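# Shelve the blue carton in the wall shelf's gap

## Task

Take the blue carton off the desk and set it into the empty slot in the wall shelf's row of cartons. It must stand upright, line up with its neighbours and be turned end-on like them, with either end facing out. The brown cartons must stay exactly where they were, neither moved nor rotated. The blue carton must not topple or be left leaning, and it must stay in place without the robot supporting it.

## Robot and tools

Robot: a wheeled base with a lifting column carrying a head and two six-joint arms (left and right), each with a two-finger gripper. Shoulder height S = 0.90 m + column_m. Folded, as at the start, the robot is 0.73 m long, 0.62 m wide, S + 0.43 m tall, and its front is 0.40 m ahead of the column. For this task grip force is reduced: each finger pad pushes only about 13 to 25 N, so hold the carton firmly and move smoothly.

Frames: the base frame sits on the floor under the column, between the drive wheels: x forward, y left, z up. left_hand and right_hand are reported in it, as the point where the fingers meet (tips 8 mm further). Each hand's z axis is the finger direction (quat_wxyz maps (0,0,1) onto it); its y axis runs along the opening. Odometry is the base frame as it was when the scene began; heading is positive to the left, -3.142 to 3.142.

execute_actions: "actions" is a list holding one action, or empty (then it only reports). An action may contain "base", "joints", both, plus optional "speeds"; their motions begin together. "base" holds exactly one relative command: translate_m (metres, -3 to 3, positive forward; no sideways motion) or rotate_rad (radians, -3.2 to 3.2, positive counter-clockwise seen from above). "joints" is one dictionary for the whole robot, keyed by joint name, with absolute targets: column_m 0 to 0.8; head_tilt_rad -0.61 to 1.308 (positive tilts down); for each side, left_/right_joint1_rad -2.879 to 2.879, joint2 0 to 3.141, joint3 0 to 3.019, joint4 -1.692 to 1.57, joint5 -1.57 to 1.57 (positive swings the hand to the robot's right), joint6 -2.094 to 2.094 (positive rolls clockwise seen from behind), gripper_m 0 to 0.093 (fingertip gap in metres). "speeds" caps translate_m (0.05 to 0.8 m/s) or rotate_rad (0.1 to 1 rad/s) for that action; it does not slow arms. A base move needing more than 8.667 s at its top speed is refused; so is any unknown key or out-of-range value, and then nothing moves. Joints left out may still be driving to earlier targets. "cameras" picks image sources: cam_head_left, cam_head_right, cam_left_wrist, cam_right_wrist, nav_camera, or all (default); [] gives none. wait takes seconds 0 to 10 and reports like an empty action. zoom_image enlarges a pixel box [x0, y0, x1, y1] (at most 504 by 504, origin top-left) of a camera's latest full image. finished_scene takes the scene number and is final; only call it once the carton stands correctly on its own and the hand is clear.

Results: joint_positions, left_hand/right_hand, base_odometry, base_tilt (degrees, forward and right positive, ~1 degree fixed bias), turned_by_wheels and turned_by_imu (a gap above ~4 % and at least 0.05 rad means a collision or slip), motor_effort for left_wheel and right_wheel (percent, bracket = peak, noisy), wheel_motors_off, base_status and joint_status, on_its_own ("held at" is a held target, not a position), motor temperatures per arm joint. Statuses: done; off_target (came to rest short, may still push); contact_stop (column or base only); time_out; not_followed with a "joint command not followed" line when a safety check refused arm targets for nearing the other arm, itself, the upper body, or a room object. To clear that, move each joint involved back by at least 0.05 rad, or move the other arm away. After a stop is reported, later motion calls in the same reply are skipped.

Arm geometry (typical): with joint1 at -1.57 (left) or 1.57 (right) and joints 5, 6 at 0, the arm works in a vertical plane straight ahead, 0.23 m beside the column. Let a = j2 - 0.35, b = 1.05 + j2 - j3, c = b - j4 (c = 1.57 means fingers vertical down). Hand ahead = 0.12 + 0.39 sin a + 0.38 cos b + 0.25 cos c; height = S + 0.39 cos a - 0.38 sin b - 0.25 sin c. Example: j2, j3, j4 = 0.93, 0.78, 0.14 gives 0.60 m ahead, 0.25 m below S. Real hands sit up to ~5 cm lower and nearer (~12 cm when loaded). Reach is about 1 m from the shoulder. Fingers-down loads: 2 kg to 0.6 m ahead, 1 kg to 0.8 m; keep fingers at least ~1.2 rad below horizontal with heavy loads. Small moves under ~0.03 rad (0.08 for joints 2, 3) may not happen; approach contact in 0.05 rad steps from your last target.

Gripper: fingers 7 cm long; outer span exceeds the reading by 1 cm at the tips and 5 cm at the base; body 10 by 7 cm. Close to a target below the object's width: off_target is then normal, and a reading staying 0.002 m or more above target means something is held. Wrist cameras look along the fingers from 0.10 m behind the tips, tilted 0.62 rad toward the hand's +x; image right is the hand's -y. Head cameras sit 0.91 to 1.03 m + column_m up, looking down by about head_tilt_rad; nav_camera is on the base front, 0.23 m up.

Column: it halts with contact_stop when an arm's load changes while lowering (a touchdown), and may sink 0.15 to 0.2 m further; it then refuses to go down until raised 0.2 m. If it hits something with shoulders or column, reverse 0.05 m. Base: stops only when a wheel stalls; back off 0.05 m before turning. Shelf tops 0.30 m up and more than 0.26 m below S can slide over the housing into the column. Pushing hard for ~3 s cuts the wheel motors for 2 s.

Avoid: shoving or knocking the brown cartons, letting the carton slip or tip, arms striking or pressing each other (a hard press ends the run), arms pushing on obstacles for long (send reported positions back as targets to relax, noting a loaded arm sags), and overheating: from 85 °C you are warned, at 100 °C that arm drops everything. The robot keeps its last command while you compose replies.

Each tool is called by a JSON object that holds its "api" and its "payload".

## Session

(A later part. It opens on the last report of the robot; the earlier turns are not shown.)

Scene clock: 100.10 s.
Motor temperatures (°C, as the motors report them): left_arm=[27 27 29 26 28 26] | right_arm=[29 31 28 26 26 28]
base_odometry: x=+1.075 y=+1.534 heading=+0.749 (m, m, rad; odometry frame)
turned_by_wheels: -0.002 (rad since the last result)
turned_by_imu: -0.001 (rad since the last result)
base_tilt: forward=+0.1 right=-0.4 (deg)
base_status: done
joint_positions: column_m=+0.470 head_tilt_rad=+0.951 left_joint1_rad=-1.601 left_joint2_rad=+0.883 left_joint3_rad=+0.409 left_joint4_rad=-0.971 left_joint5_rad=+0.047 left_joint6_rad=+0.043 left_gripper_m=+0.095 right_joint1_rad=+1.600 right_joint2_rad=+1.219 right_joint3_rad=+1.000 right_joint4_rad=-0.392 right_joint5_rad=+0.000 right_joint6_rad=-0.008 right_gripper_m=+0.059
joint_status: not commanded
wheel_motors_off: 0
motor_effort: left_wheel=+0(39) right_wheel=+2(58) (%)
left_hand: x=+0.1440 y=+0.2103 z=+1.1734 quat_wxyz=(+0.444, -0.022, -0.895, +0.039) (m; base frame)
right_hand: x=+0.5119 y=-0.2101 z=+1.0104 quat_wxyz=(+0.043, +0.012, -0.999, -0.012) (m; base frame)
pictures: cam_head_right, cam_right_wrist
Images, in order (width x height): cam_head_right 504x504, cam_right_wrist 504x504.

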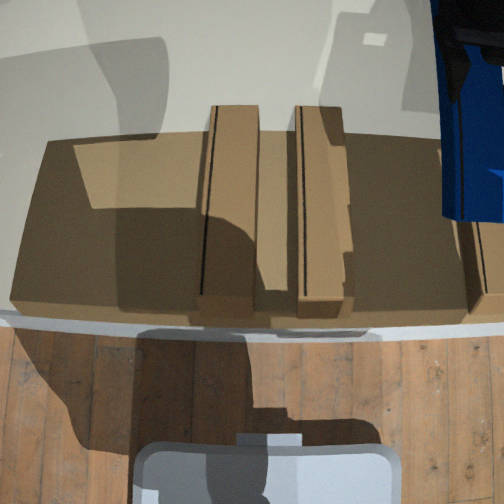

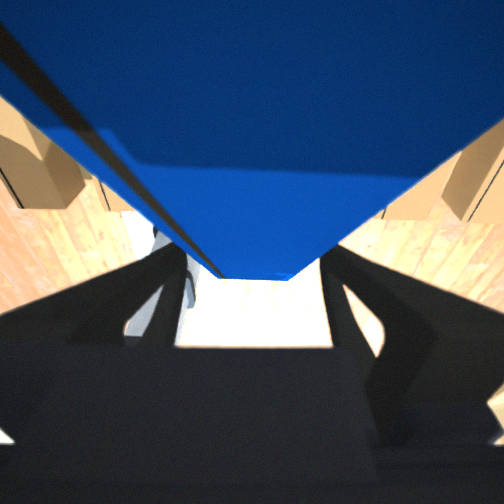

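{"api": "execute_actions", "payload": {"actions": [{"base":{"translate_m":-0.035},"joints":{"column_m":0.43},"speeds":{"translate_m":0.1}}], "cameras": ["cam_head_right","cam_right_wrist"]}}

Scene clock: 101.50 s.
Motor temperatures (°C, as the motors report them): left_arm=[27 27 29 26 28 26] | right_arm=[29 31 28 26 26 28]
base_odometry: x=+1.049 y=+1.510 heading=+0.752 (m, m, rad; odometry frame)
turned_by_wheels: +0.002 (rad since the last result)
turned_by_imu: +0.003 (rad since the last result)
base_tilt: forward=+0.2 right=-0.4 (deg)
base_status: done
joint_positions: column_m=+0.430 head_tilt_rad=+0.951 left_joint1_rad=-1.601 left_joint2_rad=+0.883 left_joint3_rad=+0.408 left_joint4_rad=-0.971 left_joint5_rad=+0.047 left_joint6_rad=+0.043 left_gripper_m=+0.095 right_joint1_rad=+1.600 right_joint2_rad=+1.211 right_joint3_rad=+1.028 right_joint4_rad=-0.387 right_joint5_rad=+0.000 right_joint6_rad=-0.008 right_gripper_m=+0.059
joint_status: all done
wheel_motors_off: 0
motor_effort: left_wheel=+1(44) right_wheel=-3(42) (%)
left_hand: x=+0.1431 y=+0.2104 z=+1.1336 quat_wxyz=(+0.445, -0.021, -0.895, +0.039) (m; base frame)
right_hand: x=+0.5329 y=-0.2099 z=+0.9763 quat_wxyz=(+0.023, +0.012, -1.000, -0.012) (m; base frame)
pictures: cam_head_right, cam_right_wrist
Images, in order (width x height): cam_head_right 504x504, cam_right_wrist 504x504.

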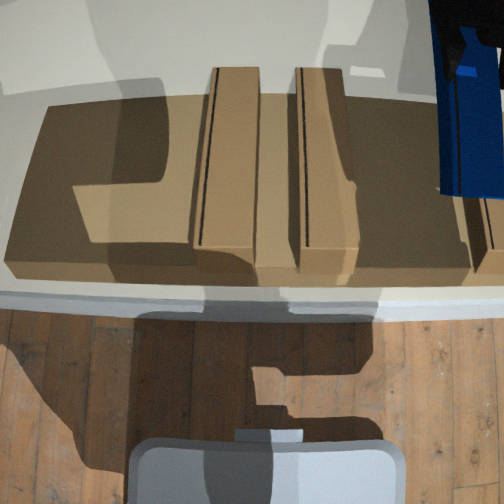

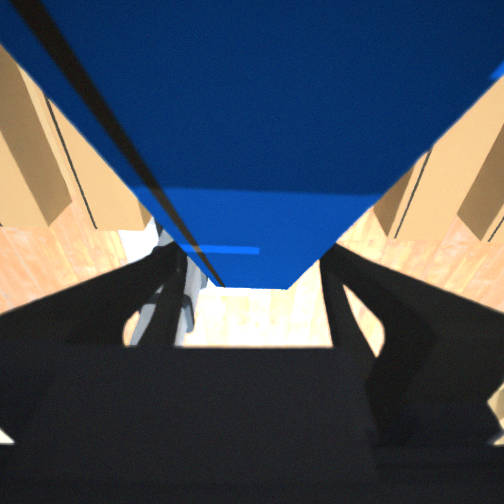

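{"api": "execute_actions", "payload": {"actions": [{"joints":{"column_m":0.39}}], "cameras": ["cam_head_right","cam_right_wrist"]}}

Scene clock: 102.67 s.
Motor temperatures (°C, as the motors report them): left_arm=[27 27 29 26 28 26] | right_arm=[29 31 28 26 26 28]
base_odometry: x=+1.049 y=+1.510 heading=+0.752 (m, m, rad; odometry frame)
turned_by_wheels: +0.000 (rad since the last result)
turned_by_imu: +0.001 (rad since the last result)
base_tilt: forward=+0.1 right=-0.2 (deg)
base_status: not commanded
joint_positions: column_m=+0.390 head_tilt_rad=+0.951 left_joint1_rad=-1.601 left_joint2_rad=+0.883 left_joint3_rad=+0.408 left_joint4_rad=-0.971 left_joint5_rad=+0.047 left_joint6_rad=+0.043 left_gripper_m=+0.095 right_joint1_rad=+1.600 right_joint2_rad=+1.211 right_joint3_rad=+1.028 right_joint4_rad=-0.387 right_joint5_rad=+0.000 right_joint6_rad=-0.008 right_gripper_m=+0.059
joint_status: all done
wheel_motors_off: 0
motor_effort: left_wheel=+1(2) right_wheel=-1(1) (%)
left_hand: x=+0.1431 y=+0.2104 z=+1.0936 quat_wxyz=(+0.445, -0.021, -0.895, +0.039) (m; base frame)
right_hand: x=+0.5330 y=-0.2099 z=+0.9364 quat_wxyz=(+0.023, +0.012, -1.000, -0.012) (m; base frame)
pictures: cam_head_right, cam_right_wrist
Images, in order (width x height): cam_head_right 504x504, cam_right_wrist 504x504.

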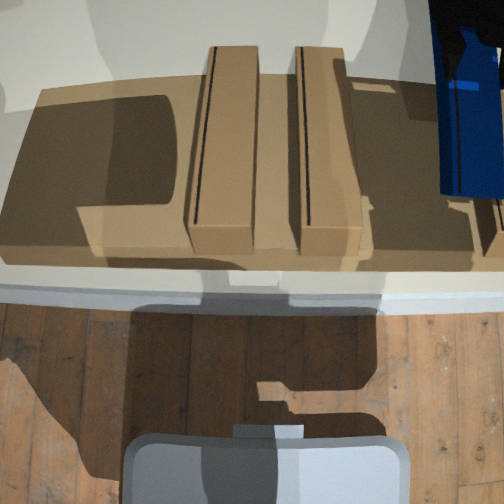

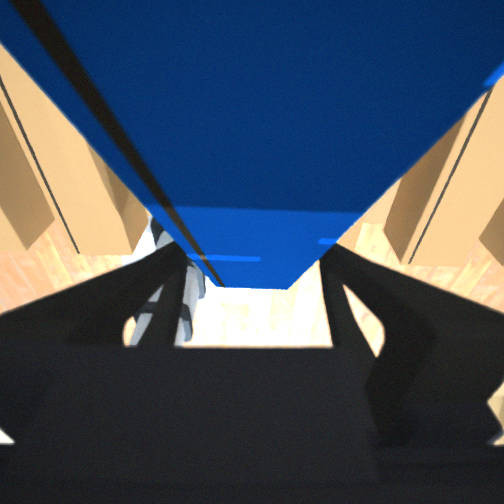

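{"api": "execute_actions", "payload": {"actions": [{"joints":{"column_m":0.35}}], "cameras": ["cam_head_right","cam_right_wrist"]}}

Scene clock: 103.83 s.
Motor temperatures (°C, as the motors report them): left_arm=[27 27 29 26 28 26] | right_arm=[29 31 28 26 26 28]
base_odometry: x=+1.049 y=+1.510 heading=+0.752 (m, m, rad; odometry frame)
turned_by_wheels: +0.000 (rad since the last result)
turned_by_imu: +0.000 (rad since the last result)
base_tilt: forward=+0.0 right=-0.3 (deg)
base_status: not commanded
joint_positions: column_m=+0.350 head_tilt_rad=+0.951 left_joint1_rad=-1.601 left_joint2_rad=+0.883 left_joint3_rad=+0.408 left_joint4_rad=-0.971 left_joint5_rad=+0.047 left_joint6_rad=+0.043 left_gripper_m=+0.095 right_joint1_rad=+1.600 right_joint2_rad=+1.211 right_joint3_rad=+1.028 right_joint4_rad=-0.387 right_joint5_rad=+0.000 right_joint6_rad=-0.008 right_gripper_m=+0.059
joint_status: all done
wheel_motors_off: 0
motor_effort: left_wheel=+2(2) right_wheel=-3(3) (%)
left_hand: x=+0.1431 y=+0.2104 z=+1.0536 quat_wxyz=(+0.445, -0.021, -0.895, +0.039) (m; base frame)
right_hand: x=+0.5332 y=-0.2099 z=+0.8966 quat_wxyz=(+0.023, +0.012, -1.000, -0.012) (m; base frame)
pictures: cam_head_right, cam_right_wrist
Images, in order (width x height): cam_head_right 504x504, cam_right_wrist 504x504.

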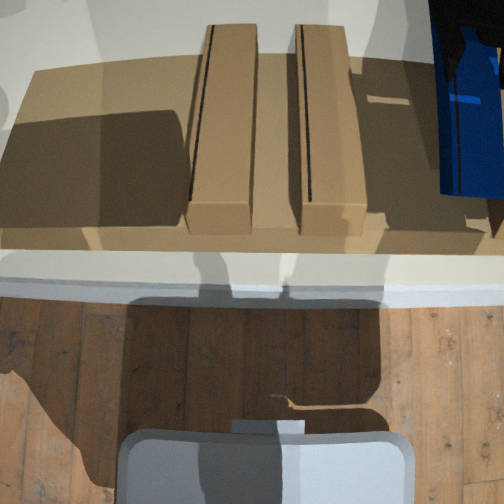

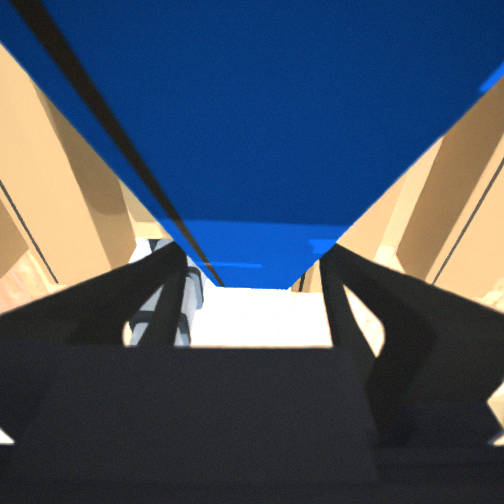

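{"api": "execute_actions", "payload": {"actions": [{"joints":{"column_m":0.32}}], "cameras": ["cam_head_right","cam_right_wrist"]}}

Scene clock: 104.90 s.
Motor temperatures (°C, as the motors report them): left_arm=[27 27 29 26 28 26] | right_arm=[29 31 28 26 26 28]
base_odometry: x=+1.049 y=+1.510 heading=+0.752 (m, m, rad; odometry frame)
turned_by_wheels: +0.000 (rad since the last result)
turned_by_imu: +0.000 (rad since the last result)
base_tilt: forward=+0.3 right=-0.3 (deg)
base_status: not commanded
joint_positions: column_m=+0.320 head_tilt_rad=+0.951 left_joint1_rad=-1.601 left_joint2_rad=+0.883 left_joint3_rad=+0.408 left_joint4_rad=-0.971 left_joint5_rad=+0.047 left_joint6_rad=+0.043 left_gripper_m=+0.095 right_joint1_rad=+1.600 right_joint2_rad=+1.211 right_joint3_rad=+1.028 right_joint4_rad=-0.387 right_joint5_rad=+0.000 right_joint6_rad=-0.008 right_gripper_m=+0.059
joint_status: all done
wheel_motors_off: 0
motor_effort: left_wheel=+3(2) right_wheel=-2(1) (%)
left_hand: x=+0.1431 y=+0.2104 z=+1.0236 quat_wxyz=(+0.445, -0.021, -0.895, +0.039) (m; base frame)
right_hand: x=+0.5332 y=-0.2099 z=+0.8666 quat_wxyz=(+0.023, +0.012, -1.000, -0.012) (m; base frame)
pictures: cam_head_right, cam_right_wrist
Images, in order (width x height): cam_head_right 504x504, cam_right_wrist 504x504.

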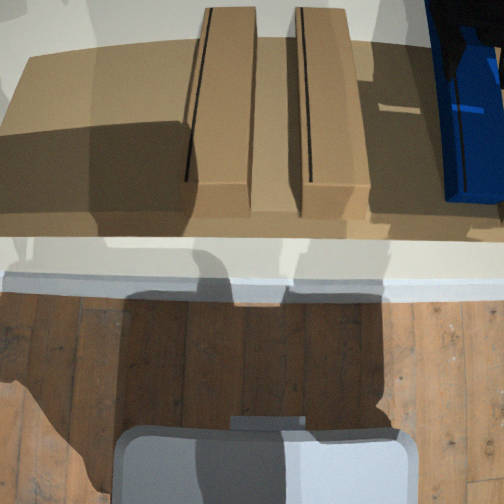

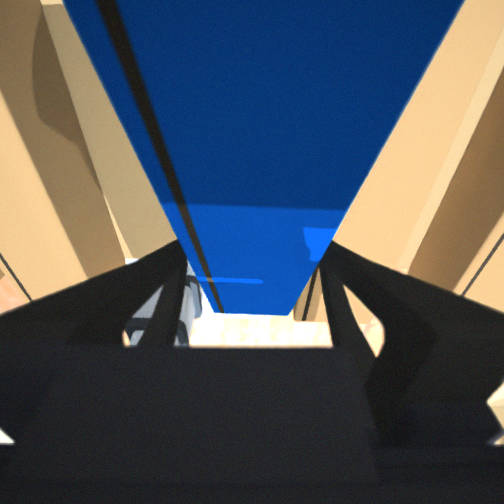

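Pivoting flat. Continue.

{"api": "execute_actions", "payload": {"actions": [{"joints":{"column_m":0.295}}], "cameras": ["cam_head_right","cam_right_wrist"]}}

Scene clock: 105.90 s.
Motor temperatures (°C, as the motors report them): left_arm=[27 27 29 26 28 26] | right_arm=[29 31 28 26 26 28]
base_odometry: x=+1.049 y=+1.510 heading=+0.752 (m, m, rad; odometry frame)
turned_by_wheels: +0.000 (rad since the last result)
turned_by_imu: +0.000 (rad since the last result)
base_tilt: forward=+0.1 right=-0.4 (deg)
base_status: not commanded
joint_positions: column_m=+0.295 head_tilt_rad=+0.951 left_joint1_rad=-1.601 left_joint2_rad=+0.883 left_joint3_rad=+0.408 left_joint4_rad=-0.971 left_joint5_rad=+0.047 left_joint6_rad=+0.043 left_gripper_m=+0.095 right_joint1_rad=+1.600 right_joint2_rad=+1.202 right_joint3_rad=+1.029 right_joint4_rad=-0.387 right_joint5_rad=+0.000 right_joint6_rad=-0.008 right_gripper_m=+0.059
joint_status: all done
wheel_motors_off: 0
motor_effort: left_wheel=+2(2) right_wheel=-4(2) (%)
left_hand: x=+0.1431 y=+0.2104 z=+0.9986 quat_wxyz=(+0.445, -0.021, -0.895, +0.039) (m; base frame)
right_hand: x=+0.5364 y=-0.2100 z=+0.8451 quat_wxyz=(+0.018, +0.012, -1.000, -0.012) (m; base frame)
pictures: cam_head_right, cam_right_wrist
Images, in order (width x height): cam_head_right 504x504, cam_right_wrist 504x504.

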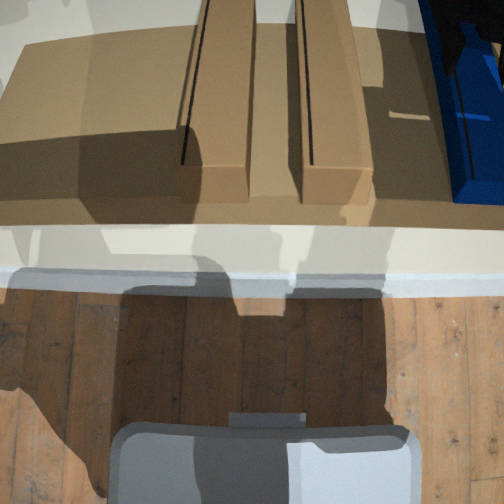

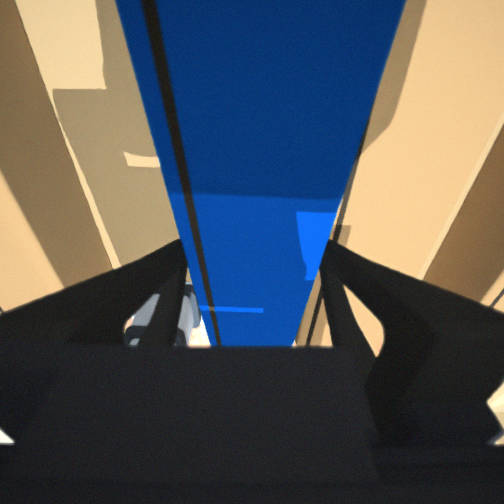

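{"api": "execute_actions", "payload": {"actions": [{"joints":{"right_joint1_rad":1.635}}], "cameras": []}}

{"api": "execute_actions", "payload": {"actions": [{"joints":{"column_m":0.28}}], "cameras": []}}

{"api": "execute_actions", "payload": {"actions": [{"joints":{"right_gripper_m":0.093}}], "cameras": ["cam_head_right","cam_right_wrist"]}}

Scene clock: 106.70 s.
Motor temperatures (°C, as the motors report them): left_arm=[27 27 29 26 28 26] | right_arm=[29 31 28 26 26 28]
base_odometry: x=+1.049 y=+1.510 heading=+0.752 (m, m, rad; odometry frame)
turned_by_wheels: +0.000 (rad since the last result)
turned_by_imu: +0.000 (rad since the last result)
base_tilt: forward=+0.1 right=-0.3 (deg)
base_status: not commanded
joint_positions: column_m=+0.295 head_tilt_rad=+0.951 left_joint1_rad=-1.601 left_joint2_rad=+0.883 left_joint3_rad=+0.408 left_joint4_rad=-0.971 left_joint5_rad=+0.047 left_joint6_rad=+0.043 left_gripper_m=+0.095 right_joint1_rad=+1.630 right_joint2_rad=+1.202 right_joint3_rad=+1.029 right_joint4_rad=-0.387 right_joint5_rad=+0.000 right_joint6_rad=-0.008 right_gripper_m=+0.059
joint_status: all done
wheel_motors_off: 0
motor_effort: left_wheel=+3(2) right_wheel=-3(4) (%)
left_hand: x=+0.1431 y=+0.2104 z=+0.9986 quat_wxyz=(+0.445, -0.021, -0.895, +0.039) (m; base frame)
right_hand: x=+0.5360 y=-0.1937 z=+0.8457 quat_wxyz=(+0.018, +0.019, -0.999, -0.025) (m; base frame)
pictures: none
No camera images: the call's "cameras" was empty. Leave "cameras" out to get every camera's image.

Scene clock: 107.47 s.
Motor temperatures (°C, as the motors report them): left_arm=[27 27 29 26 28 26] | right_arm=[29 31 28 26 26 28]
base_odometry: x=+1.049 y=+1.510 heading=+0.752 (m, m, rad; odometry frame)
turned_by_wheels: +0.000 (rad since the last result)
turned_by_imu: +0.000 (rad since the last result)
base_tilt: forward=+0.1 right=-0.2 (deg)
base_status: not commanded
joint_positions: column_m=+0.280 head_tilt_rad=+0.951 left_joint1_rad=-1.601 left_joint2_rad=+0.883 left_joint3_rad=+0.408 left_joint4_rad=-0.971 left_joint5_rad=+0.047 left_joint6_rad=+0.043 left_gripper_m=+0.095 right_joint1_rad=+1.630 right_joint2_rad=+1.202 right_joint3_rad=+1.029 right_joint4_rad=-0.387 right_joint5_rad=+0.000 right_joint6_rad=-0.008 right_gripper_m=+0.059
joint_status: all done
wheel_motors_off: 0
motor_effort: left_wheel=+2(3) right_wheel=-2(2) (%)
left_hand: x=+0.1431 y=+0.2104 z=+0.9836 quat_wxyz=(+0.445, -0.021, -0.895, +0.039) (m; base frame)
right_hand: x=+0.5360 y=-0.1937 z=+0.8307 quat_wxyz=(+0.018, +0.019, -0.999, -0.025) (m; base frame)
pictures: none
No camera images: the call's "cameras" was empty. Leave "cameras" out to get every camera's image.

Scene clock: 108.13 s.
Motor temperatures (°C, as the motors report them): left_arm=[27 27 29 26 28 26] | right_arm=[29 31 28 26 26 28]
base_odometry: x=+1.049 y=+1.510 heading=+0.752 (m, m, rad; odometry frame)
turned_by_wheels: +0.000 (rad since the last result)
turned_by_imu: +0.000 (rad since the last result)
base_tilt: forward=+0.2 right=-0.3 (deg)
base_status: not commanded
joint_positions: column_m=+0.280 head_tilt_rad=+0.951 left_joint1_rad=-1.601 left_joint2_rad=+0.883 left_joint3_rad=+0.408 left_joint4_rad=-0.971 left_joint5_rad=+0.047 left_joint6_rad=+0.043 left_gripper_m=+0.095 right_joint1_rad=+1.630 right_joint2_rad=+1.202 right_joint3_rad=+1.029 right_joint4_rad=-0.387 right_joint5_rad=+0.000 right_joint6_rad=-0.008 right_gripper_m=+0.093
joint_status: all done
wheel_motors_off: 0
motor_effort: left_wheel=+2(3) right_wheel=+0(4) (%)
left_hand: x=+0.1431 y=+0.2104 z=+0.9836 quat_wxyz=(+0.445, -0.021, -0.895, +0.039) (m; base frame)
right_hand: x=+0.5360 y=-0.1937 z=+0.8307 quat_wxyz=(+0.018, +0.019, -0.999, -0.025) (m; base frame)
pictures: cam_head_right, cam_right_wrist
Images, in order (width x height): cam_head_right 504x504, cam_right_wrist 504x504.

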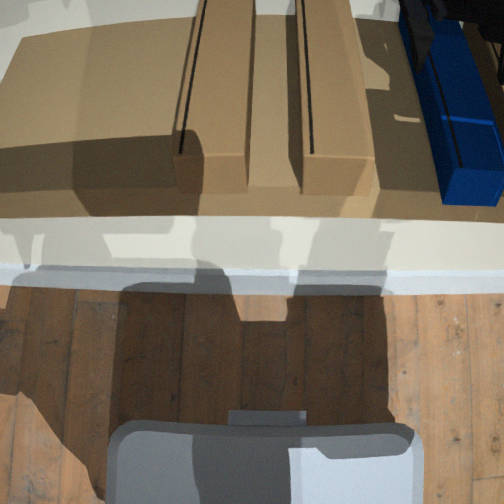

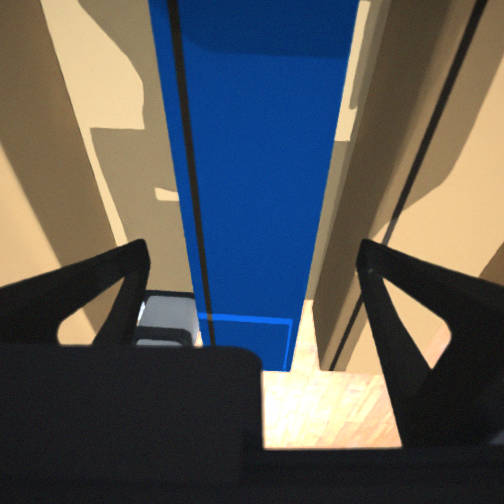

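{"api": "execute_actions", "payload": {"actions": [{"joints":{"right_gripper_m":0.02}}], "cameras": []}}

{"api": "execute_actions", "payload": {"actions": [{"joints":{"column_m":0.30}}], "cameras": []}}

{"api": "execute_actions", "payload": {"actions": [{"joints":{"right_joint1_rad":1.69,"right_joint6_rad":0.04},"base":{"translate_m":0.01}}], "cameras": ["cam_head_right","cam_right_wrist"]}}

Scene clock: 109.00 s.
Motor temperatures (°C, as the motors report them): left_arm=[27 27 29 26 28 26] | right_arm=[29 31 28 26 26 28]
base_odometry: x=+1.049 y=+1.510 heading=+0.752 (m, m, rad; odometry frame)
turned_by_wheels: +0.000 (rad since the last result)
turned_by_imu: +0.000 (rad since the last result)
base_tilt: forward=+0.0 right=-0.4 (deg)
base_status: not commanded
joint_positions: column_m=+0.280 head_tilt_rad=+0.951 left_joint1_rad=-1.601 left_joint2_rad=+0.883 left_joint3_rad=+0.408 left_joint4_rad=-0.971 left_joint5_rad=+0.047 left_joint6_rad=+0.043 left_gripper_m=+0.095 right_joint1_rad=+1.630 right_joint2_rad=+1.202 right_joint3_rad=+1.029 right_joint4_rad=-0.387 right_joint5_rad=+0.000 right_joint6_rad=-0.008 right_gripper_m=+0.020
joint_status: all done
wheel_motors_off: 0
motor_effort: left_wheel=+3(2) right_wheel=-4(3) (%)
left_hand: x=+0.1431 y=+0.2104 z=+0.9836 quat_wxyz=(+0.445, -0.021, -0.895, +0.039) (m; base frame)
right_hand: x=+0.5360 y=-0.1937 z=+0.8307 quat_wxyz=(+0.018, +0.019, -0.999, -0.025) (m; base frame)
pictures: none
No camera images: the call's "cameras" was empty. Leave "cameras" out to get every camera's image.

Scene clock: 109.83 s.
Motor temperatures (°C, as the motors report them): left_arm=[27 27 29 26 28 26] | right_arm=[29 31 28 26 26 28]
base_odometry: x=+1.049 y=+1.510 heading=+0.752 (m, m, rad; odometry frame)
turned_by_wheels: +0.000 (rad since the last result)
turned_by_imu: +0.000 (rad since the last result)
base_tilt: forward=+0.1 right=-0.4 (deg)
base_status: not commanded
joint_positions: column_m=+0.300 head_tilt_rad=+0.951 left_joint1_rad=-1.601 left_joint2_rad=+0.883 left_joint3_rad=+0.408 left_joint4_rad=-0.971 left_joint5_rad=+0.047 left_joint6_rad=+0.043 left_gripper_m=+0.095 right_joint1_rad=+1.630 right_joint2_rad=+1.202 right_joint3_rad=+1.029 right_joint4_rad=-0.387 right_joint5_rad=+0.000 right_joint6_rad=-0.008 right_gripper_m=+0.020
joint_status: all done
wheel_motors_off: 0
motor_effort: left_wheel=+2(4) right_wheel=-2(3) (%)
left_hand: x=+0.1431 y=+0.2104 z=+1.0035 quat_wxyz=(+0.445, -0.021, -0.895, +0.039) (m; base frame)
right_hand: x=+0.5360 y=-0.1937 z=+0.8506 quat_wxyz=(+0.018, +0.019, -0.999, -0.025) (m; base frame)
pictures: none
No camera images: the call's "cameras" was empty. Leave "cameras" out to get every camera's image.

Scene clock: 110.53 s.
Motor temperatures (°C, as the motors report them): left_arm=[27 27 29 26 28 26] | right_arm=[29 31 28 26 26 28]
base_odometry: x=+1.057 y=+1.517 heading=+0.750 (m, m, rad; odometry frame)
turned_by_wheels: -0.002 (rad since the last result)
turned_by_imu: -0.001 (rad since the last result)
base_tilt: forward=+0.2 right=-0.3 (deg)
base_status: done
joint_positions: column_m=+0.300 head_tilt_rad=+0.951 left_joint1_rad=-1.601 left_joint2_rad=+0.883 left_joint3_rad=+0.409 left_joint4_rad=-0.971 left_joint5_rad=+0.047 left_joint6_rad=+0.043 left_gripper_m=+0.095 right_joint1_rad=+1.693 right_joint2_rad=+1.201 right_joint3_rad=+1.034 right_joint4_rad=-0.385 right_joint5_rad=+0.000 right_joint6_rad=+0.030 right_gripper_m=+0.020
joint_status: all done
wheel_motors_off: 0
motor_effort: left_wheel=+0(41) right_wheel=+0(41) (%)
left_hand: x=+0.1436 y=+0.2103 z=+1.0034 quat_wxyz=(+0.444, -0.021, -0.895, +0.039) (m; base frame)
right_hand: x=+0.5385 y=-0.1601 z=+0.8542 quat_wxyz=(+0.015, +0.016, -0.998, -0.052) (m; base frame)
pictures: cam_head_right, cam_right_wrist
Images, in order (width x height): cam_head_right 504x504, cam_right_wrist 504x504.

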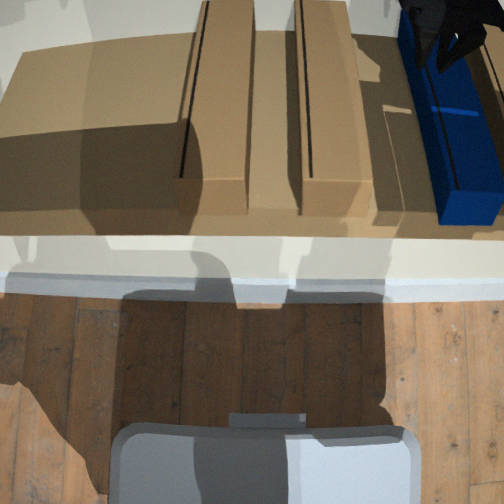

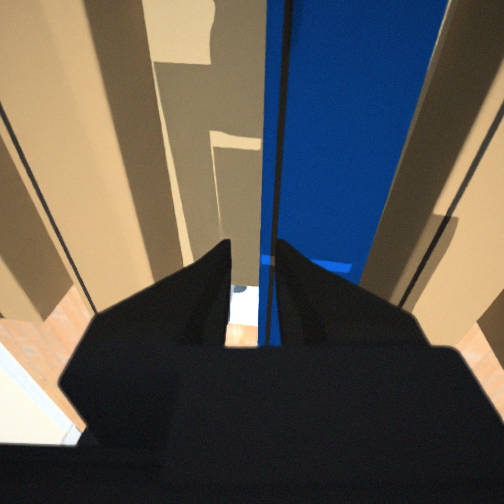

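{"api": "execute_actions", "payload": {"actions": [{"joints":{"right_joint1_rad":1.60,"right_joint6_rad":-0.01,"right_gripper_m":0.08,"column_m":0.31}}], "cameras": ["cam_head_right","cam_right_wrist"]}}

Scene clock: 111.47 s.
Motor temperatures (°C, as the motors report them): left_arm=[27 27 29 26 28 26] | right_arm=[29 31 28 26 26 28]
base_odometry: x=+1.057 y=+1.517 heading=+0.750 (m, m, rad; odometry frame)
turned_by_wheels: +0.000 (rad since the last result)
turned_by_imu: +0.000 (rad since the last result)
base_tilt: forward=+0.1 right=-0.3 (deg)
base_status: not commanded
joint_positions: column_m=+0.310 head_tilt_rad=+0.951 left_joint1_rad=-1.601 left_joint2_rad=+0.883 left_joint3_rad=+0.409 left_joint4_rad=-0.971 left_joint5_rad=+0.047 left_joint6_rad=+0.043 left_gripper_m=+0.095 right_joint1_rad=+1.591 right_joint2_rad=+1.201 right_joint3_rad=+1.034 right_joint4_rad=-0.385 right_joint5_rad=+0.001 right_joint6_rad=-0.004 right_gripper_m=+0.080
joint_status: all done
wheel_motors_off: 0
motor_effort: left_wheel=-3(2) right_wheel=+4(4) (%)
left_hand: x=+0.1436 y=+0.2103 z=+1.0134 quat_wxyz=(+0.444, -0.021, -0.895, +0.039) (m; base frame)
right_hand: x=+0.5404 y=-0.2147 z=+0.8609 quat_wxyz=(+0.014, +0.007, -1.000, -0.008) (m; base frame)
pictures: cam_head_right, cam_right_wrist
Images, in order (width x height): cam_head_right 504x504, cam_right_wrist 504x504.

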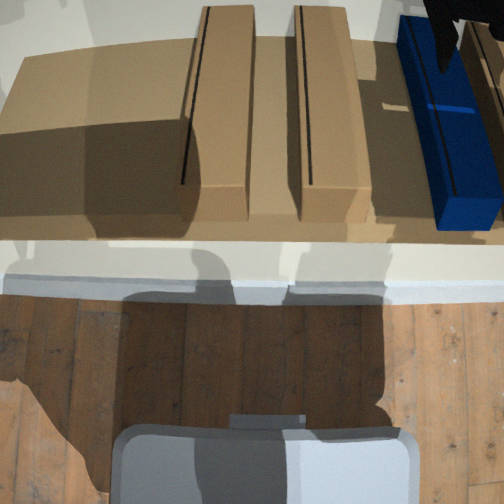

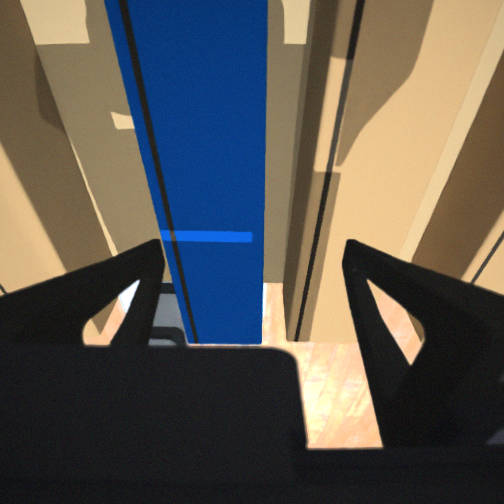

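{"api": "execute_actions", "payload": {"actions": [{"joints":{"right_joint1_rad":1.637}}], "cameras": ["cam_right_wrist"]}}

{"api": "execute_actions", "payload": {"actions": [{"joints":{"column_m":0.28}}], "cameras": ["cam_right_wrist","cam_head_right"]}}

Scene clock: 112.23 s.
Motor temperatures (°C, as the motors report them): left_arm=[27 27 29 26 28 26] | right_arm=[29 31 28 26 26 28]
base_odometry: x=+1.057 y=+1.517 heading=+0.750 (m, m, rad; odometry frame)
turned_by_wheels: +0.000 (rad since the last result)
turned_by_imu: +0.000 (rad since the last result)
base_tilt: forward=+0.1 right=-0.2 (deg)
base_status: not commanded
joint_positions: column_m=+0.310 head_tilt_rad=+0.951 left_joint1_rad=-1.601 left_joint2_rad=+0.883 left_joint3_rad=+0.409 left_joint4_rad=-0.971 left_joint5_rad=+0.047 left_joint6_rad=+0.043 left_gripper_m=+0.095 right_joint1_rad=+1.637 right_joint2_rad=+1.201 right_joint3_rad=+1.034 right_joint4_rad=-0.385 right_joint5_rad=+0.001 right_joint6_rad=-0.004 right_gripper_m=+0.080
joint_status: all done
wheel_motors_off: 0
motor_effort: left_wheel=-2(2) right_wheel=+3(8) (%)
left_hand: x=+0.1436 y=+0.2103 z=+1.0134 quat_wxyz=(+0.444, -0.021, -0.895, +0.039) (m; base frame)
right_hand: x=+0.5399 y=-0.1902 z=+0.8617 quat_wxyz=(+0.014, +0.019, -0.999, -0.028) (m; base frame)
pictures: cam_right_wrist
Images, in order (width x height): cam_right_wrist 504x504.

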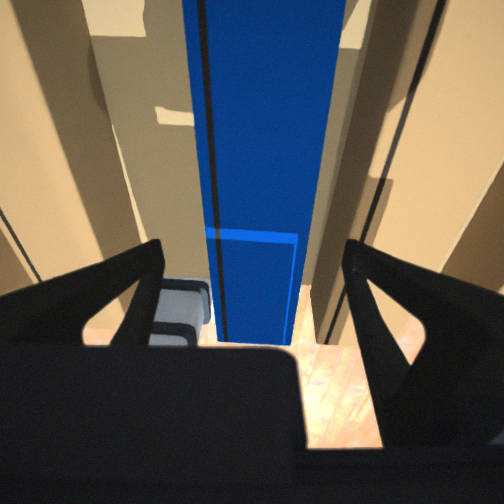

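Scene clock: 113.20 s.
Motor temperatures (°C, as the motors report them): left_arm=[27 27 29 26 28 26] | right_arm=[29 31 28 26 26 28]
base_odometry: x=+1.057 y=+1.517 heading=+0.750 (m, m, rad; odometry frame)
turned_by_wheels: +0.000 (rad since the last result)
turned_by_imu: +0.000 (rad since the last result)
base_tilt: forward=+0.2 right=-0.3 (deg)
base_status: not commanded
joint_positions: column_m=+0.280 head_tilt_rad=+0.951 left_joint1_rad=-1.601 left_joint2_rad=+0.883 left_joint3_rad=+0.409 left_joint4_rad=-0.971 left_joint5_rad=+0.047 left_joint6_rad=+0.043 left_gripper_m=+0.095 right_joint1_rad=+1.637 right_joint2_rad=+1.201 right_joint3_rad=+1.034 right_joint4_rad=-0.385 right_joint5_rad=+0.001 right_joint6_rad=-0.004 right_gripper_m=+0.080
joint_status: all done
wheel_motors_off: 0
motor_effort: left_wheel=-2(3) right_wheel=+4(1) (%)
left_hand: x=+0.1436 y=+0.2103 z=+0.9835 quat_wxyz=(+0.444, -0.021, -0.895, +0.039) (m; base frame)
right_hand: x=+0.5399 y=-0.1902 z=+0.8318 quat_wxyz=(+0.014, +0.019, -0.999, -0.028) (m; base frame)
pictures: cam_head_right, cam_right_wrist
Images, in order (width x height): cam_head_right 504x504, cam_right_wrist 504x504.

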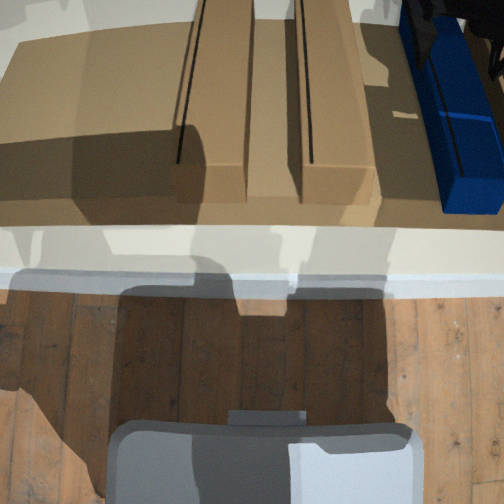

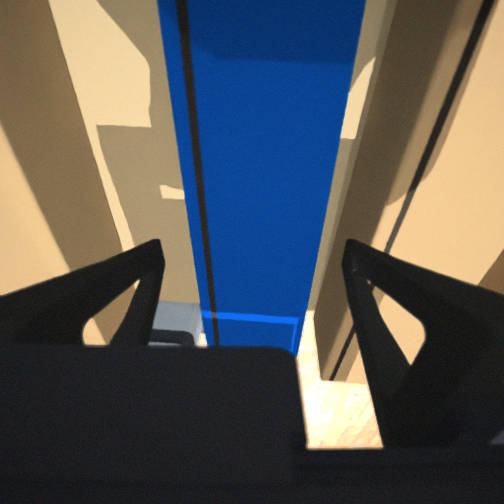

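{"api": "execute_actions", "payload": {"actions": [{"joints":{"right_gripper_m":0.073}}], "cameras": []}}

{"api": "execute_actions", "payload": {"actions": [{"joints":{"column_m":0.255}}], "cameras": ["cam_right_wrist","cam_head_right"]}}

Scene clock: 113.73 s.
Motor temperatures (°C, as the motors report them): left_arm=[27 27 29 26 28 26] | right_arm=[29 31 28 26 26 28]
base_odometry: x=+1.057 y=+1.517 heading=+0.750 (m, m, rad; odometry frame)
turned_by_wheels: +0.000 (rad since the last result)
turned_by_imu: +0.000 (rad since the last result)
base_tilt: forward=+0.0 right=-0.3 (deg)
base_status: not commanded
joint_positions: column_m=+0.280 head_tilt_rad=+0.951 left_joint1_rad=-1.601 left_joint2_rad=+0.883 left_joint3_rad=+0.409 left_joint4_rad=-0.971 left_joint5_rad=+0.047 left_joint6_rad=+0.043 left_gripper_m=+0.095 right_joint1_rad=+1.637 right_joint2_rad=+1.201 right_joint3_rad=+1.034 right_joint4_rad=-0.385 right_joint5_rad=+0.001 right_joint6_rad=-0.004 right_gripper_m=+0.073
joint_status: all done
wheel_motors_off: 0
motor_effort: left_wheel=-2(3) right_wheel=+4(4) (%)
left_hand: x=+0.1436 y=+0.2103 z=+0.9835 quat_wxyz=(+0.444, -0.021, -0.895, +0.039) (m; base frame)
right_hand: x=+0.5399 y=-0.1902 z=+0.8318 quat_wxyz=(+0.014, +0.019, -0.999, -0.028) (m; base frame)
pictures: none
No camera images: the call's "cameras" was empty. Leave "cameras" out to get every camera's image.

Scene clock: 114.67 s.
Motor temperatures (°C, as the motors report them): left_arm=[27 27 29 26 28 26] | right_arm=[29 31 28 26 26 28]
base_odometry: x=+1.057 y=+1.517 heading=+0.750 (m, m, rad; odometry frame)
turned_by_wheels: +0.000 (rad since the last result)
turned_by_imu: +0.000 (rad since the last result)
base_tilt: forward=+0.1 right=-0.4 (deg)
base_status: not commanded
joint_positions: column_m=+0.255 head_tilt_rad=+0.951 left_joint1_rad=-1.601 left_joint2_rad=+0.883 left_joint3_rad=+0.409 left_joint4_rad=-0.971 left_joint5_rad=+0.047 left_joint6_rad=+0.043 left_gripper_m=+0.095 right_joint1_rad=+1.637 right_joint2_rad=+1.201 right_joint3_rad=+1.034 right_joint4_rad=-0.385 right_joint5_rad=+0.001 right_joint6_rad=-0.004 right_gripper_m=+0.073
joint_status: all done
wheel_motors_off: 0
motor_effort: left_wheel=-3(2) right_wheel=+4(6) (%)
left_hand: x=+0.1436 y=+0.2103 z=+0.9585 quat_wxyz=(+0.444, -0.021, -0.895, +0.039) (m; base frame)
right_hand: x=+0.5399 y=-0.1902 z=+0.8068 quat_wxyz=(+0.014, +0.019, -0.999, -0.028) (m; base frame)
pictures: cam_head_right, cam_right_wrist
Images, in order (width x height): cam_head_right 504x504, cam_right_wrist 504x504.

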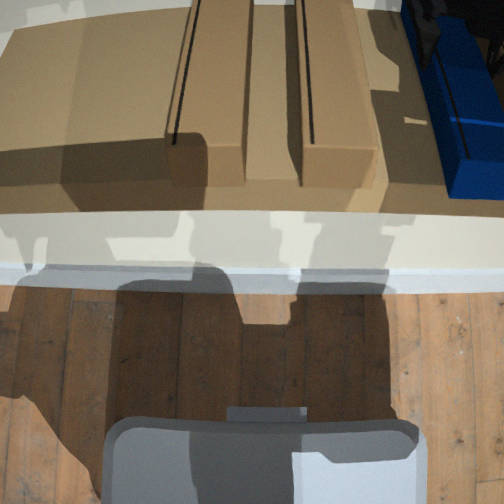

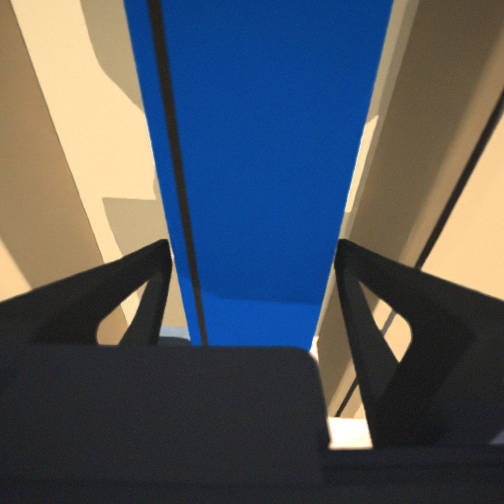

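{"api": "execute_actions", "payload": {"actions": [{"joints":{"right_gripper_m":0.02}}], "cameras": []}}

{"api": "execute_actions", "payload": {"actions": [{"joints":{"right_joint1_rad":1.675,"right_joint6_rad":0.03},"base":{"translate_m":0.012},"speeds":{"translate_m":0.05}}], "cameras": ["cam_right_wrist"]}}

{"api": "execute_actions", "payload": {"actions": [{"joints":{"right_gripper_m":0.08}}], "cameras": []}}

{"api": "execute_actions", "payload": {"actions": [{"joints":{"column_m":0.4}}], "cameras": ["cam_right_wrist","cam_head_right"]}}

Scene clock: 117.30 s.
Motor temperatures (°C, as the motors report them): left_arm=[27 27 29 26 28 26] | right_arm=[29 31 28 26 26 28]
base_odometry: x=+1.057 y=+1.517 heading=+0.750 (m, m, rad; odometry frame)
turned_by_wheels: +0.000 (rad since the last result)
turned_by_imu: +0.001 (rad since the last result)
base_tilt: forward=+0.1 right=-0.3 (deg)
base_status: not commanded
joint_positions: column_m=+0.255 head_tilt_rad=+0.951 left_joint1_rad=-1.601 left_joint2_rad=+0.883 left_joint3_rad=+0.409 left_joint4_rad=-0.971 left_joint5_rad=+0.047 left_joint6_rad=+0.043 left_gripper_m=+0.095 right_joint1_rad=+1.637 right_joint2_rad=+1.201 right_joint3_rad=+1.034 right_joint4_rad=-0.385 right_joint5_rad=+0.001 right_joint6_rad=-0.004 right_gripper_m=+0.061
joint_status: right_gripper_m off_target (ended at +0.061, target +0.020)
wheel_motors_off: 0
motor_effort: left_wheel=-2(3) right_wheel=+4(3) (%)
left_hand: x=+0.1436 y=+0.2103 z=+0.9585 quat_wxyz=(+0.444, -0.021, -0.895, +0.039) (m; base frame)
right_hand: x=+0.5399 y=-0.1902 z=+0.8068 quat_wxyz=(+0.014, +0.019, -0.999, -0.028) (m; base frame)
pictures: none
No camera images: the call's "cameras" was empty. Leave "cameras" out to get every camera's image.

Scene clock: 118.13 s.
Motor temperatures (°C, as the motors report them): left_arm=[27 27 29 26 28 26] | right_arm=[29 31 28 26 26 28]
base_odometry: x=+1.065 y=+1.525 heading=+0.748 (m, m, rad; odometry frame)
turned_by_wheels: -0.002 (rad since the last result)
turned_by_imu: -0.001 (rad since the last result)
base_tilt: forward=+0.1 right=-0.3 (deg)
base_status: done
joint_positions: column_m=+0.255 head_tilt_rad=+0.951 left_joint1_rad=-1.601 left_joint2_rad=+0.883 left_joint3_rad=+0.410 left_joint4_rad=-0.971 left_joint5_rad=+0.047 left_joint6_rad=+0.043 left_gripper_m=+0.095 right_joint1_rad=+1.666 right_joint2_rad=+1.202 right_joint3_rad=+1.031 right_joint4_rad=-0.385 right_joint5_rad=+0.006 right_joint6_rad=+0.030 right_gripper_m=+0.061
joint_status: all done
wheel_motors_off: 0
motor_effort: left_wheel=+0(38) right_wheel=+2(46) (%)
left_hand: x=+0.1444 y=+0.2103 z=+0.9582 quat_wxyz=(+0.444, -0.022, -0.895, +0.039) (m; base frame)
right_hand: x=+0.5374 y=-0.1757 z=+0.8073 quat_wxyz=(+0.017, +0.010, -0.999, -0.038) (m; base frame)
pictures: cam_right_wrist
Images, in order (width x height): cam_right_wrist 504x504.

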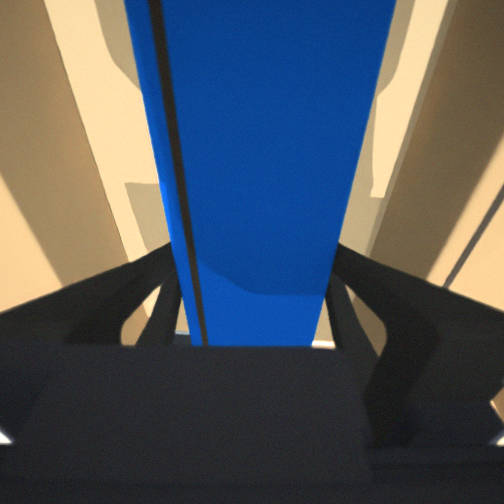

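Scene clock: 118.77 s.
Motor temperatures (°C, as the motors report them): left_arm=[27 27 29 26 28 26] | right_arm=[29 31 28 26 26 28]
base_odometry: x=+1.065 y=+1.525 heading=+0.748 (m, m, rad; odometry frame)
turned_by_wheels: +0.000 (rad since the last result)
turned_by_imu: +0.000 (rad since the last result)
base_tilt: forward=+0.2 right=-0.3 (deg)
base_status: not commanded
joint_positions: column_m=+0.255 head_tilt_rad=+0.951 left_joint1_rad=-1.601 left_joint2_rad=+0.883 left_joint3_rad=+0.410 left_joint4_rad=-0.971 left_joint5_rad=+0.047 left_joint6_rad=+0.043 left_gripper_m=+0.095 right_joint1_rad=+1.666 right_joint2_rad=+1.202 right_joint3_rad=+1.032 right_joint4_rad=-0.385 right_joint5_rad=+0.003 right_joint6_rad=+0.030 right_gripper_m=+0.080
joint_status: all done
wheel_motors_off: 0
motor_effort: left_wheel=-2(2) right_wheel=+4(3) (%)
left_hand: x=+0.1444 y=+0.2103 z=+0.9582 quat_wxyz=(+0.444, -0.022, -0.895, +0.039) (m; base frame)
right_hand: x=+0.5378 y=-0.1751 z=+0.8075 quat_wxyz=(+0.016, +0.010, -0.999, -0.039) (m; base frame)
pictures: none
No camera images: the call's "cameras" was empty. Leave "cameras" out to get every camera's image.

Scene clock: 121.23 s.
Motor temperatures (°C, as the motors report them): left_arm=[27 27 29 26 28 26] | right_arm=[29 31 28 26 26 28]
base_odometry: x=+1.065 y=+1.525 heading=+0.748 (m, m, rad; odometry frame)
turned_by_wheels: +0.000 (rad since the last result)
turned_by_imu: +0.001 (rad since the last result)
base_tilt: forward=+0.0 right=-0.4 (deg)
base_status: not commanded
joint_positions: column_m=+0.400 head_tilt_rad=+0.951 left_joint1_rad=-1.601 left_joint2_rad=+0.883 left_joint3_rad=+0.410 left_joint4_rad=-0.971 left_joint5_rad=+0.047 left_joint6_rad=+0.043 left_gripper_m=+0.095 right_joint1_rad=+1.666 right_joint2_rad=+1.202 right_joint3_rad=+1.032 right_joint4_rad=-0.385 right_joint5_rad=+0.003 right_joint6_rad=+0.030 right_gripper_m=+0.080
joint_status: all done
wheel_motors_off: 0
motor_effort: left_wheel=-1(1) right_wheel=+4(2) (%)
left_hand: x=+0.1444 y=+0.2103 z=+1.1031 quat_wxyz=(+0.444, -0.022, -0.895, +0.039) (m; base frame)
right_hand: x=+0.5378 y=-0.1751 z=+0.9524 quat_wxyz=(+0.016, +0.010, -0.999, -0.039) (m; base frame)
pictures: cam_head_right, cam_right_wrist
Images, in order (width x height): cam_head_right 504x504, cam_right_wrist 504x504.

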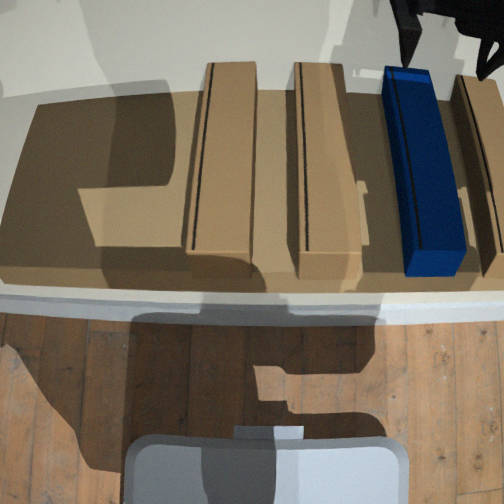

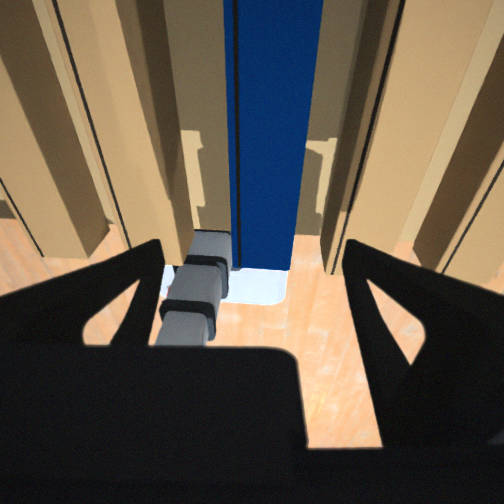

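Centred and in line.

{"api": "execute_actions", "payload": {"actions": [{"base":{"translate_m":-0.3}}], "cameras": ["cam_head_right"]}}

{"api": "finished_scene", "payload": {"scene": 1}}

Scene clock: 123.50 s.
Motor temperatures (°C, as the motors report them): left_arm=[27 27 29 26 28 26] | right_arm=[29 31 28 26 26 28]
base_odometry: x=+0.846 y=+1.321 heading=+0.746 (m, m, rad; odometry frame)
turned_by_wheels: -0.002 (rad since the last result)
turned_by_imu: -0.001 (rad since the last result)
base_tilt: forward=+0.1 right=-0.4 (deg)
base_status: done
joint_positions: column_m=+0.400 head_tilt_rad=+0.951 left_joint1_rad=-1.601 left_joint2_rad=+0.882 left_joint3_rad=+0.407 left_joint4_rad=-0.971 left_joint5_rad=+0.047 left_joint6_rad=+0.043 left_gripper_m=+0.095 right_joint1_rad=+1.667 right_joint2_rad=+1.201 right_joint3_rad=+1.034 right_joint4_rad=-0.385 right_joint5_rad=+0.002 right_joint6_rad=+0.030 right_gripper_m=+0.080
joint_status: not commanded
wheel_motors_off: 0
motor_effort: left_wheel=-1(53) right_wheel=+1(57) (%)
left_hand: x=+0.1428 y=+0.2104 z=+1.1036 quat_wxyz=(+0.445, -0.021, -0.895, +0.039) (m; base frame)
right_hand: x=+0.5392 y=-0.1742 z=+0.9529 quat_wxyz=(+0.015, +0.010, -0.999, -0.040) (m; base frame)
pictures: cam_head_right
Images, in order (width x height): cam_head_right 504x504.

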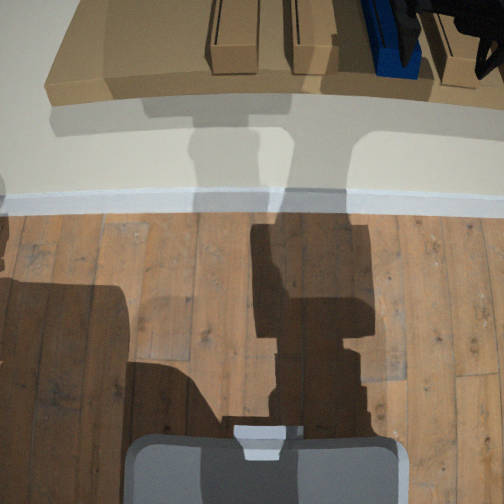

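The scene is finished: the task was done.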